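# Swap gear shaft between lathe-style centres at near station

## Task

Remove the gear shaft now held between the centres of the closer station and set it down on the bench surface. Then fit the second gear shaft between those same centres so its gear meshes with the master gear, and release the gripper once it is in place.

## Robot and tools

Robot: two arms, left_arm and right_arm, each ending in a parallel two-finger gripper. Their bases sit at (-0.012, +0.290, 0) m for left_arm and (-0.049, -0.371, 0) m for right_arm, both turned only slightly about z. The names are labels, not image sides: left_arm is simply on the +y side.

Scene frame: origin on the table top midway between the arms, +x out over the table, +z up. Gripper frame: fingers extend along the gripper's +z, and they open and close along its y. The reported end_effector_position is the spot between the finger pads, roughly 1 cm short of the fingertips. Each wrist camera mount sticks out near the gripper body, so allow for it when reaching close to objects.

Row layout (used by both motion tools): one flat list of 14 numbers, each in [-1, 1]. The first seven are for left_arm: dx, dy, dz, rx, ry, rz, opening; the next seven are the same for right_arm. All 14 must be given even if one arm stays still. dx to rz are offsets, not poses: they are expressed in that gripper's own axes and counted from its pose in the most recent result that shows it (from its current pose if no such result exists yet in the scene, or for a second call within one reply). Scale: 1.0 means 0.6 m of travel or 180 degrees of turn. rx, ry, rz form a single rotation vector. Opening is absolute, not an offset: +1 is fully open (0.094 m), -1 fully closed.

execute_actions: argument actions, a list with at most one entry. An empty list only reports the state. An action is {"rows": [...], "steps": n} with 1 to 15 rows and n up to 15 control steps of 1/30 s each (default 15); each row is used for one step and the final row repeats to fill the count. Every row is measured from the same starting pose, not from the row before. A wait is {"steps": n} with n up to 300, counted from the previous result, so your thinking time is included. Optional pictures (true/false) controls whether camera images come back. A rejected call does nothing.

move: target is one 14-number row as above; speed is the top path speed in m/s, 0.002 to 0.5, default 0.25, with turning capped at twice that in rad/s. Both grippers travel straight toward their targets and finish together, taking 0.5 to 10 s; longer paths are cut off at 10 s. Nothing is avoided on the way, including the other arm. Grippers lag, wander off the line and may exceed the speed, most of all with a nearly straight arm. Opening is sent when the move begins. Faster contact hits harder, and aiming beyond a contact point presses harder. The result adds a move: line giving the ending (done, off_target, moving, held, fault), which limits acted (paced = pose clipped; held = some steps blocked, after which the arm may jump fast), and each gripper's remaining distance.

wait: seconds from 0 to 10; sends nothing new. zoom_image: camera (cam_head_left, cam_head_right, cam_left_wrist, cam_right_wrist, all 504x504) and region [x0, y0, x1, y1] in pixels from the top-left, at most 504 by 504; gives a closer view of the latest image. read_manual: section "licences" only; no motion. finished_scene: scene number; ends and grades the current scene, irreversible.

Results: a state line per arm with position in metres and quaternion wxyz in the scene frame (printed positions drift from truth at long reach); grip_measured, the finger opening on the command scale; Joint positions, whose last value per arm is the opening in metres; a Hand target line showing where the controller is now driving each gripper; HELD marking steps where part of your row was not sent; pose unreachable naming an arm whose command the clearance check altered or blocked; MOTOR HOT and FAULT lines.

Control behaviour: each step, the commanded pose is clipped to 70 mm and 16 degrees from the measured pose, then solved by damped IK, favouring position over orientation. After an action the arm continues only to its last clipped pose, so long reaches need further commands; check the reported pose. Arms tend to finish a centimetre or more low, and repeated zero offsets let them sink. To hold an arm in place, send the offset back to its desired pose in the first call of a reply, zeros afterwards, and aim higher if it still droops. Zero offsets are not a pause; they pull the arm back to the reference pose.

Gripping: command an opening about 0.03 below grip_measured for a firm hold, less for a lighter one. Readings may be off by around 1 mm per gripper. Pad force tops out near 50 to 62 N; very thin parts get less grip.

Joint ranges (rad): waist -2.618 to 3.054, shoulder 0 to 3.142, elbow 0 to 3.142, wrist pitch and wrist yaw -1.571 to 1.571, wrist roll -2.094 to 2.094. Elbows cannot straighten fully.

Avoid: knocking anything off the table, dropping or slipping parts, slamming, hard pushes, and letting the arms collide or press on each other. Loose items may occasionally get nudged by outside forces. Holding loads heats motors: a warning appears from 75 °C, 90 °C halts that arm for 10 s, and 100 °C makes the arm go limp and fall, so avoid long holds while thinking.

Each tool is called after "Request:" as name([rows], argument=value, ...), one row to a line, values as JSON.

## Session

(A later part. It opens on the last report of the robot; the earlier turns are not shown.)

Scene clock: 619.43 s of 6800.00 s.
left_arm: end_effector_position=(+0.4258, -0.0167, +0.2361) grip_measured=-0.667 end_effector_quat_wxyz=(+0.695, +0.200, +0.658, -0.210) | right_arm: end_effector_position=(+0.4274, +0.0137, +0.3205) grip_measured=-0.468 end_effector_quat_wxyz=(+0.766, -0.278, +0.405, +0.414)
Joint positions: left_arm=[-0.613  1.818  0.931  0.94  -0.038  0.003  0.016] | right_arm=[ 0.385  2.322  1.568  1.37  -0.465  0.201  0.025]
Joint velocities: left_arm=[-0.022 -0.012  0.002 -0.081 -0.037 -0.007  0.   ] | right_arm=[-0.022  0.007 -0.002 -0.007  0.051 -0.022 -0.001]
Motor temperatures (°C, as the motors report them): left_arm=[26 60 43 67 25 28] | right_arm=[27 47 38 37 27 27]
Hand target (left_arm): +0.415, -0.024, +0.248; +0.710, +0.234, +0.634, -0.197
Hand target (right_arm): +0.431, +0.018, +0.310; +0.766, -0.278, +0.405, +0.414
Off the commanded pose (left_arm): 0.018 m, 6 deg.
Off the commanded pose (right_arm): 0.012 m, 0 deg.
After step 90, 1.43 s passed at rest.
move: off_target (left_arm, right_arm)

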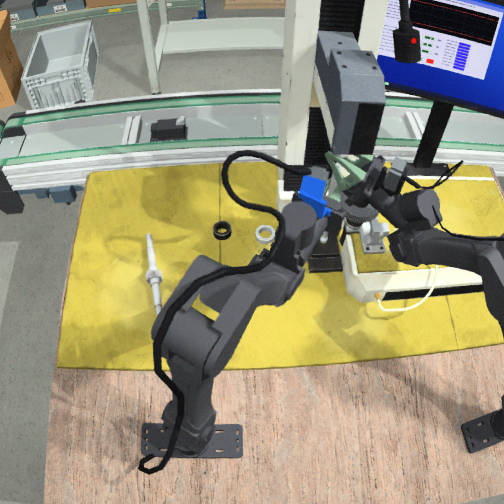

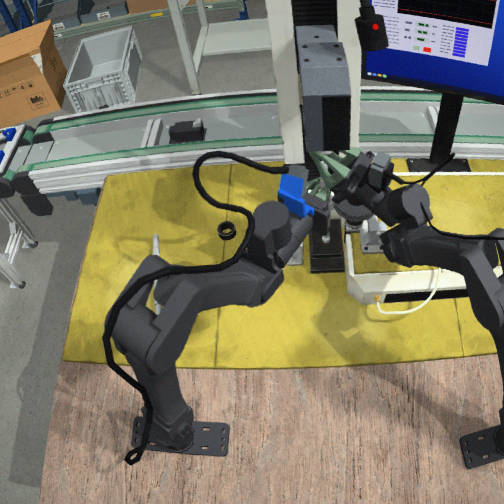

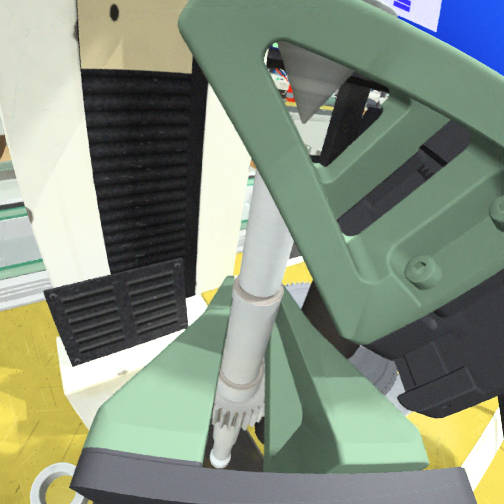

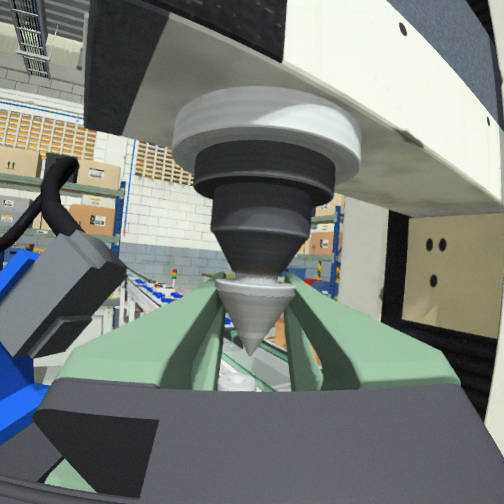

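Overshot; go halfway back.

Request:
move(target=[-0.02,-0.02,0.02,0,-0.008,0.03,-0.75,0.02,0,0,0,0,0,-0.5], speed=0.02)

Scene clock: 624.90 s of 6800.00 s.
left_arm: end_effector_position=(+0.4287, -0.0189, +0.2369) grip_measured=-0.667 end_effector_quat_wxyz=(+0.698, +0.191, +0.662, -0.196) | right_arm: end_effector_position=(+0.4274, +0.0137, +0.3205) grip_measured=-0.468 end_effector_quat_wxyz=(+0.766, -0.278, +0.405, +0.414)
Joint positions: left_arm=[-0.63   1.827  0.951  0.927 -0.088  0.011  0.016] | right_arm=[ 0.385  2.322  1.568  1.37  -0.465  0.201  0.025]
Joint velocities: left_arm=[ 0.002 -0.007 -0.002 -0.007  0.022 -0.007  0.   ] | right_arm=[-0.007 -0.002  0.012  0.037  0.066 -0.037 -0.   ]
Motor temperatures (°C, as the motors report them): left_arm=[26 60 43 66 25 28] | right_arm=[27 47 38 37 27 27]
Hand target (left_arm): +0.428, -0.032, +0.248; +0.712, +0.226, +0.639, -0.180
Hand target (right_arm): +0.431, +0.018, +0.310; +0.766, -0.279, +0.405, +0.414
Off the commanded pose (left_arm): 0.018 m, 6 deg.
Off the commanded pose (right_arm): 0.012 m, 0 deg.
move: off_target (left_arm, right_arm)

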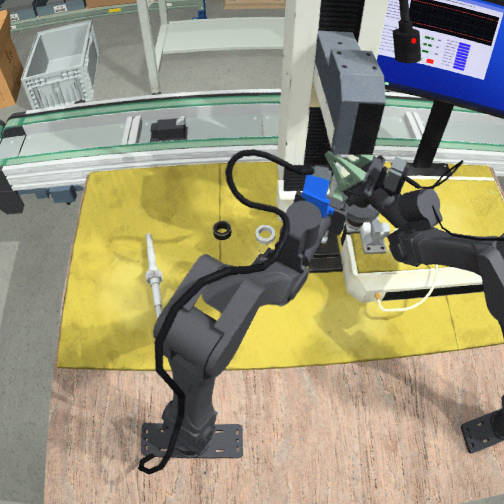

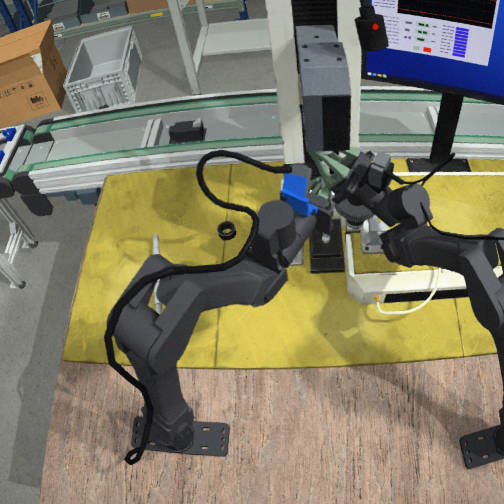

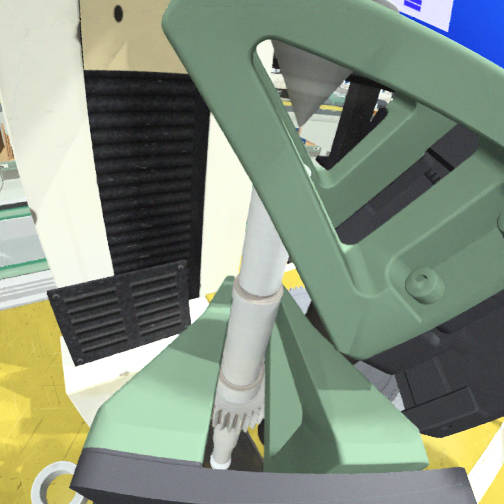

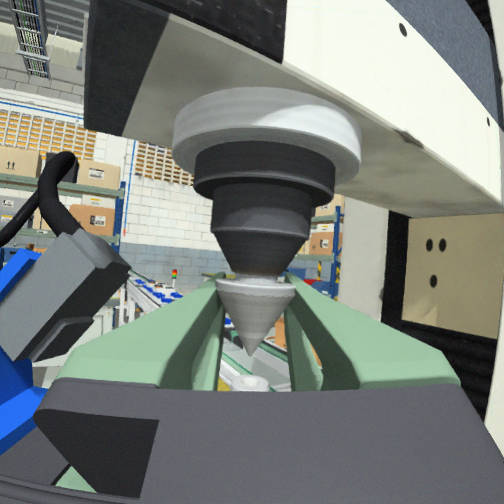

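Aligned. Lower the cone.

Request:
move(target=[-0.02,-0.02,0.01,0,-0.01,0.03,-0.75,0.03,0,0,0,0.1,0,-0.5], speed=0.04)

Request:
move(target=[-0.02,-0.01,0,0,0,0,-0.75,0.01,0,0,0,0.02,0,-0.25], speed=0.04)

Scene clock: 633.37 s of 6800.00 s.
left_arm: end_effector_position=(+0.4274, -0.0199, +0.2366) grip_measured=-0.667 end_effector_quat_wxyz=(+0.701, +0.185, +0.664, -0.183) | right_arm: end_effector_position=(+0.4306, +0.0170, +0.2989) grip_measured=-0.496 end_effector_quat_wxyz=(+0.693, -0.351, +0.509, +0.371)
Joint positions: left_arm=[-0.647  1.827  0.951  0.926 -0.131  0.023  0.016] | right_arm=[ 0.365  2.155  1.501  0.935 -0.552  0.038  0.024]
Joint velocities: left_arm=[-0.002 -0.017  0.002  0.022 -0.022 -0.081  0.001] | right_arm=[-0.002 -0.007 -0.022 -0.007  0.037  0.007  0.001]
Motor temperatures (°C, as the motors report them): left_arm=[26 59 44 66 25 29] | right_arm=[27 48 38 37 27 27]
Hand target (left_arm): +0.426, -0.032, +0.249; +0.716, +0.217, +0.642, -0.167
Hand target (right_arm): +0.433, +0.021, +0.306; +0.693, -0.341, +0.518, +0.368
Off the commanded pose (left_arm): 0.017 m, 5 deg.
Off the commanded pose (right_arm): 0.008 m, 2 deg.
After step 90, 1.30 s passed at rest.
move: off_target (left_arm)

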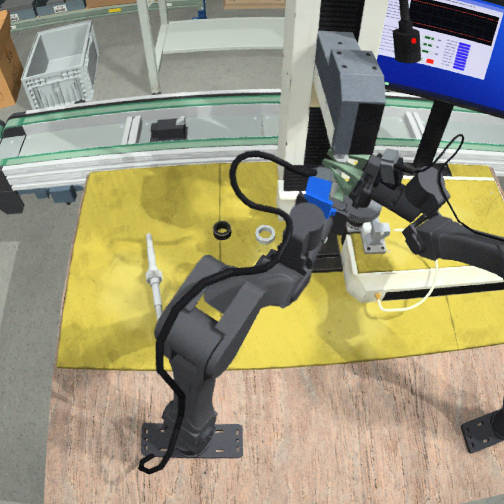

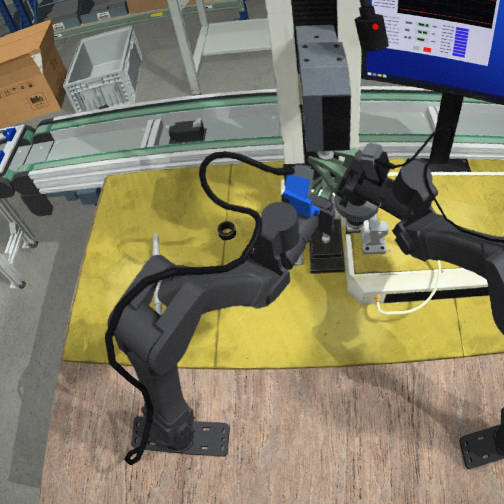

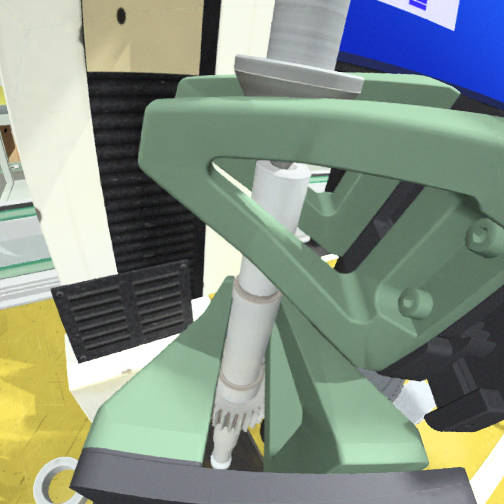

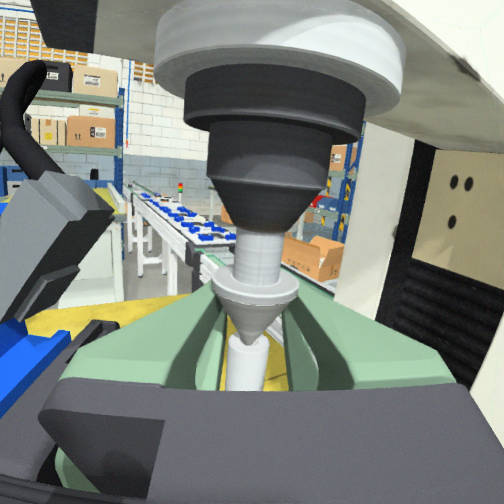

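Scene clock: 634.40 s of 6800.00 s.
left_arm: end_effector_position=(+0.4275, -0.0190, +0.2358) grip_measured=-0.667 end_effector_quat_wxyz=(+0.697, +0.175, +0.670, -0.186) | right_arm: end_effector_position=(+0.4324, +0.0149, +0.2987) grip_measured=-0.253 end_effector_quat_wxyz=(+0.691, -0.356, +0.516, +0.361)
Joint positions: left_arm=[-0.651  1.823  0.953  0.91  -0.146  0.001  0.016] | right_arm=[ 0.362  2.14   1.501  0.894 -0.548  0.011  0.035]
Joint velocities: left_arm=[-0.002 -0.012 -0.002  0.066 -0.022  0.051 -0.001] | right_arm=[-0.012 -0.032 -0.022  0.007  0.007  0.051 -0.001]
Motor temperatures (°C, as the motors report them): left_arm=[26 59 44 65 25 29] | right_arm=[27 49 38 37 27 27]
Hand target (left_arm): +0.424, -0.025, +0.248; +0.701, +0.185, +0.663, -0.184
Hand target (right_arm): +0.432, +0.018, +0.293; +0.677, -0.362, +0.529, +0.361
Off the commanded pose (left_arm): 0.015 m, 1 deg.
Off the commanded pose (right_arm): 0.006 m, 2 deg.
move: off_target (left_arm)

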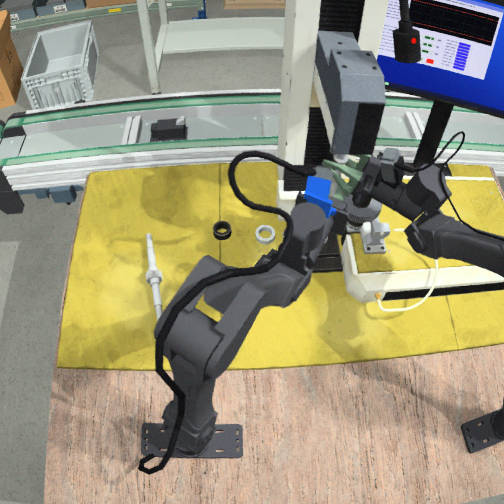

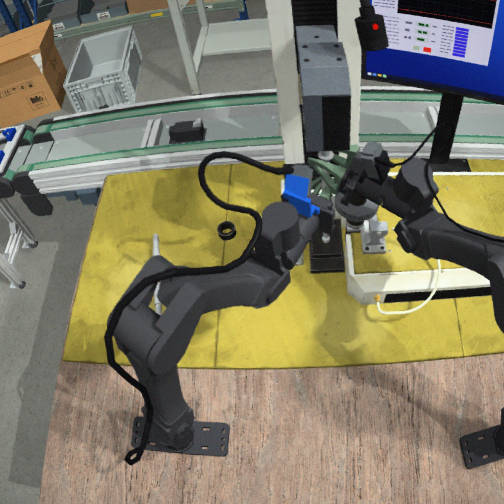

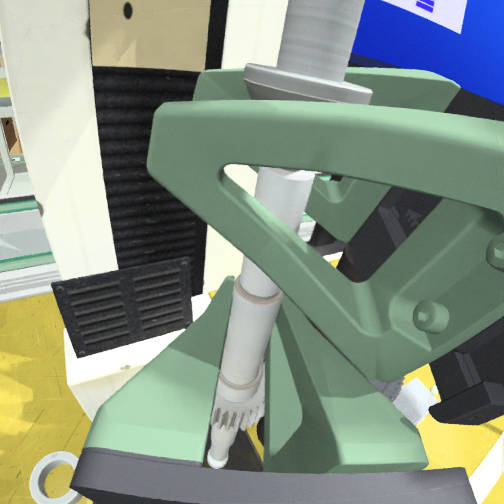

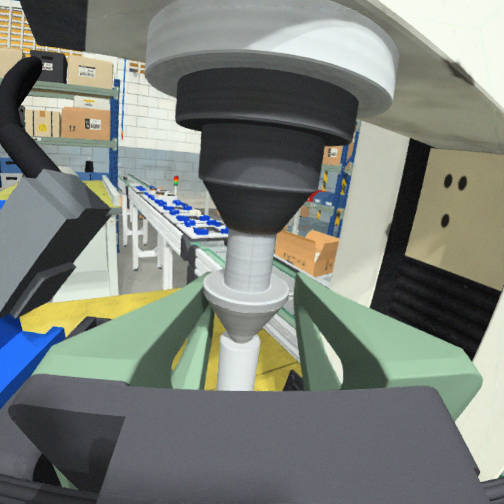

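Request:
move(target=[-0.02,0,0,0,0,0,-0.75,0,-0.008,-0.2,0,0,0,-0.2], speed=0.08)

Request:
move(target=[-0.01,0,0,0,0,0,-0.2,-0.02,0,0,0,0,0,-0.2])

Request:
move(target=[-0.01,0,-0.15,0,0,0,-0.2,-0.02,0,0,0,0,0,-0.2], speed=0.08)

Scene clock: 646.00 s of 6800.00 s.
left_arm: end_effector_position=(+0.4275, -0.0191, +0.2357) grip_measured=-0.667 end_effector_quat_wxyz=(+0.694, +0.174, +0.673, -0.187) | right_arm: end_effector_position=(+0.3855, -0.0858, +0.2718) grip_measured=-0.203 end_effector_quat_wxyz=(+0.691, -0.358, +0.516, +0.359)
Joint positions: left_arm=[-0.651  1.818  0.956  0.895 -0.147 -0.005  0.016] | right_arm=[ 0.192  1.914  1.023  1.174 -0.713  0.061  0.037]
Joint velocities: left_arm=[-0.012  0.022  0.007  0.022  0.022 -0.022  0.   ] | right_arm=[-0.007 -0.012  0.002 -0.022 -0.022 -0.037 -0.001]
Motor temperatures (°C, as the motors report them): left_arm=[26 62 43 63 25 28] | right_arm=[27 50 38 37 27 27]
Hand target (left_arm): +0.427, -0.019, +0.248; +0.697, +0.175, +0.670, -0.186
Hand target (right_arm): +0.382, -0.091, +0.273; +0.691, -0.356, +0.516, +0.360
Off the commanded pose (left_arm): 0.012 m, 1 deg.
Off the commanded pose (right_arm): 0.007 m, 0 deg.
After step 90, 6.63 s passed at rest.
move: off_target (left_arm)

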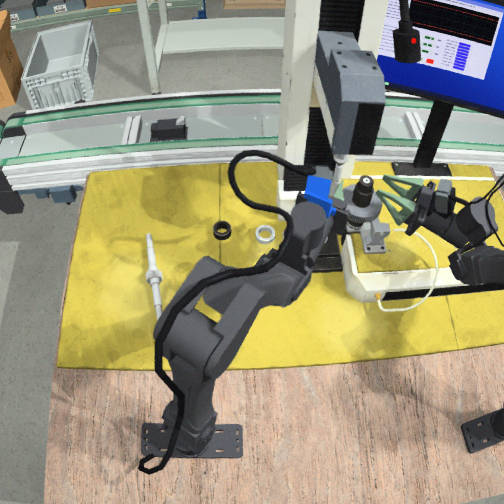

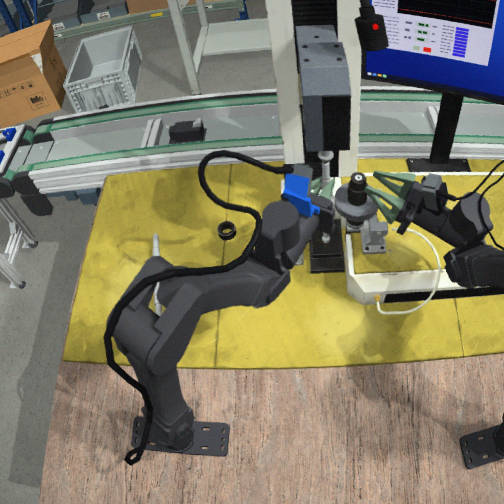

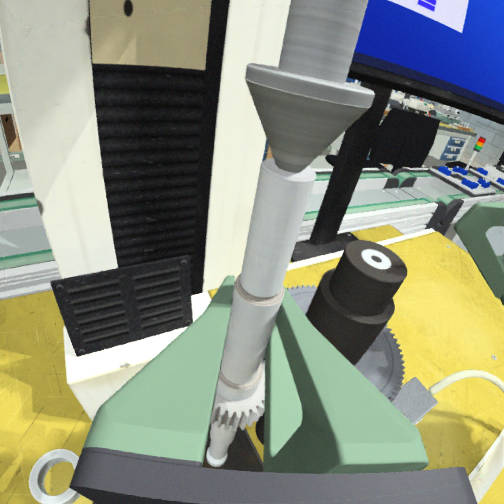

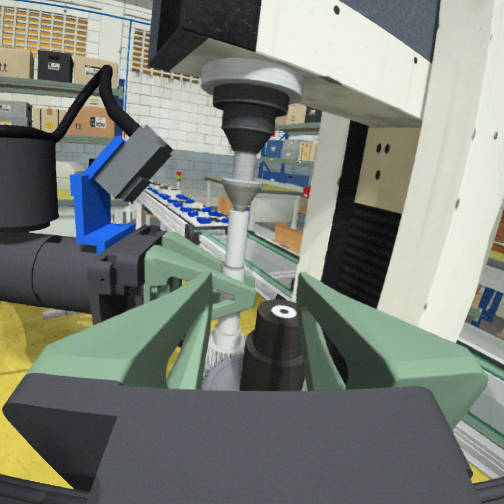

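Scene clock: 646.73 s of 6800.00 s.
left_arm: end_effector_position=(+0.4275, -0.0191, +0.2357) grip_measured=-0.202 end_effector_quat_wxyz=(+0.694, +0.174, +0.673, -0.187) | right_arm: end_effector_position=(+0.3833, -0.0866, +0.2788) grip_measured=-0.203 end_effector_quat_wxyz=(+0.692, -0.358, +0.514, +0.358)
Joint positions: left_arm=[-0.651  1.818  0.956  0.895 -0.147 -0.005  0.037] | right_arm=[ 0.192  1.894  1.023  1.16  -0.713  0.061  0.037]
Joint velocities: left_arm=[ 0.012  0.012 -0.022 -0.022 -0.051 -0.037  0.   ] | right_arm=[-0.007  0.002 -0.007 -0.037  0.081 -0.022  0.   ]
Motor temperatures (°C, as the motors report them): left_arm=[26 62 43 63 25 28] | right_arm=[27 50 38 37 27 27]
Hand target (left_arm): +0.427, -0.019, +0.242; +0.694, +0.174, +0.673, -0.187
Hand target (right_arm): +0.383, -0.087, +0.284; +0.691, -0.358, +0.516, +0.359
Off the commanded pose (left_arm): 0.006 m, 0 deg.
Off the commanded pose (right_arm): 0.005 m, 0 deg.
move: done

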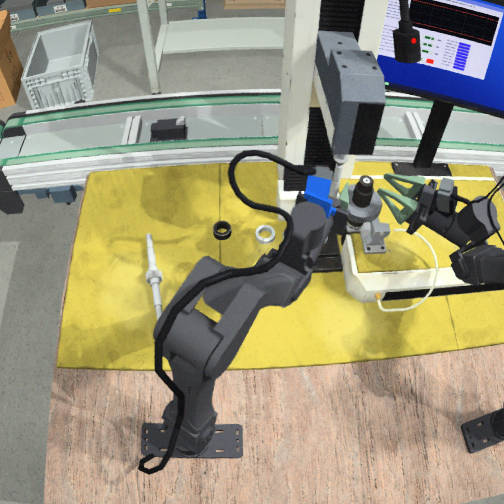

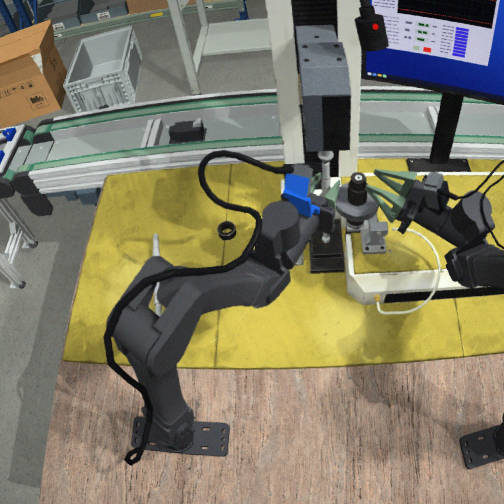

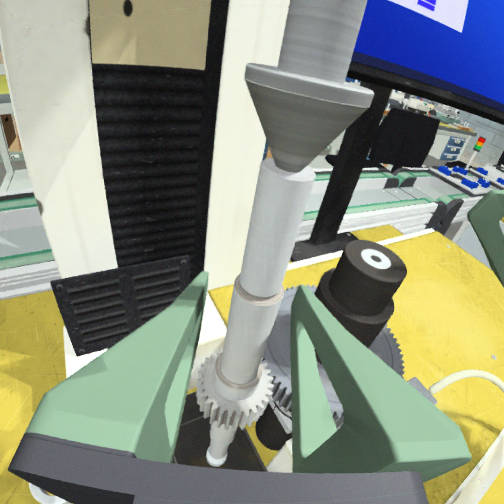

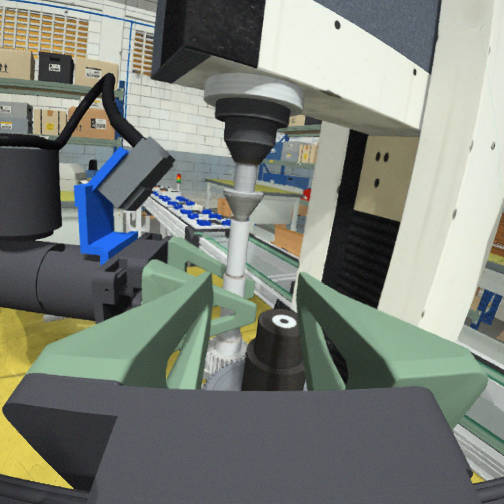

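Scene clock: 648.17 s of 6800.00 s.
left_arm: end_effector_position=(+0.3546, +0.0250, +0.2402) grip_measured=-0.202 end_effector_quat_wxyz=(+0.694, +0.174, +0.673, -0.188) | right_arm: end_effector_position=(+0.3815, -0.0872, +0.2842) grip_measured=-0.203 end_effector_quat_wxyz=(+0.693, -0.358, +0.513, +0.358)
Joint positions: left_arm=[-0.688  1.504  0.627  0.911 -0.184 -0.005  0.037] | right_arm=[ 0.192  1.876  1.023  1.144 -0.713  0.061  0.037]
Joint velocities: left_arm=[-0.027 -0.027 -0.012 -0.037  0.037  0.022  0.   ] | right_arm=[-0.017 -0.017 -0.002 -0.066 -0.051 -0.007  0.   ]
Motor temperatures (°C, as the motors report them): left_arm=[26 61 43 63 25 28] | right_arm=[27 50 38 37 27 27]
Hand target (left_arm): +0.350, +0.026, +0.240; +0.693, +0.174, +0.674, -0.187
Hand target (right_arm): +0.381, -0.088, +0.290; +0.693, -0.358, +0.514, +0.359
Off the commanded pose (left_arm): 0.006 m, 0 deg.
Off the commanded pose (right_arm): 0.006 m, 0 deg.
move: done

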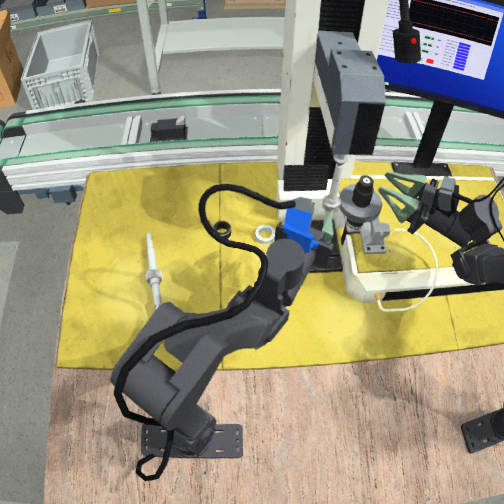

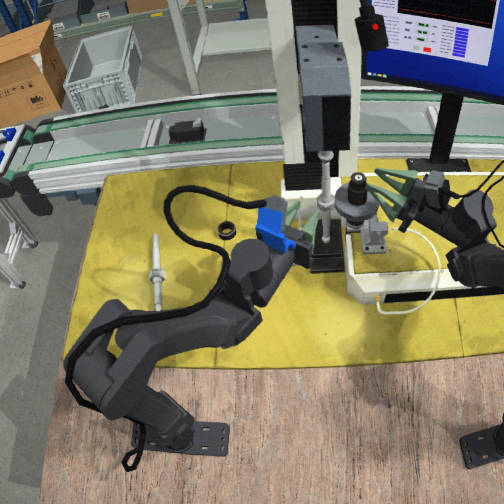

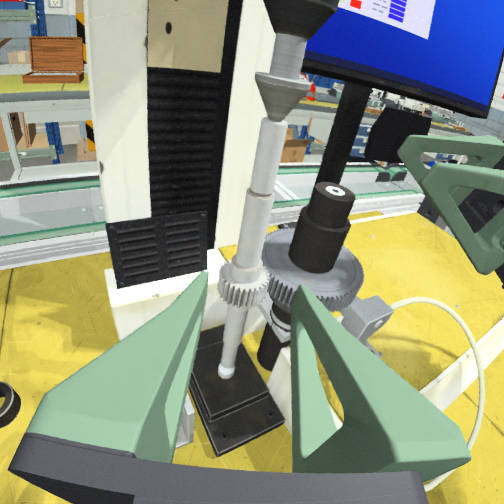

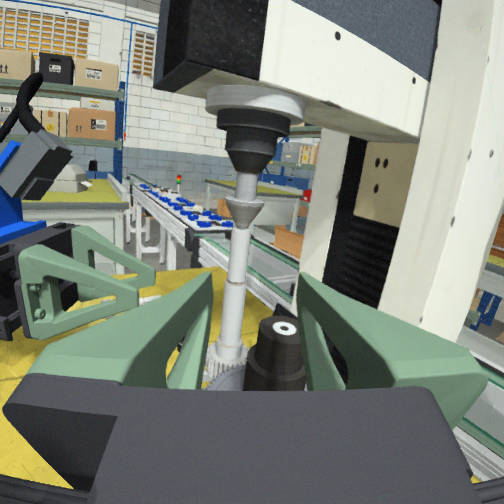

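Request:
finished_scene(scene=1)

The scene is finished: the task was done.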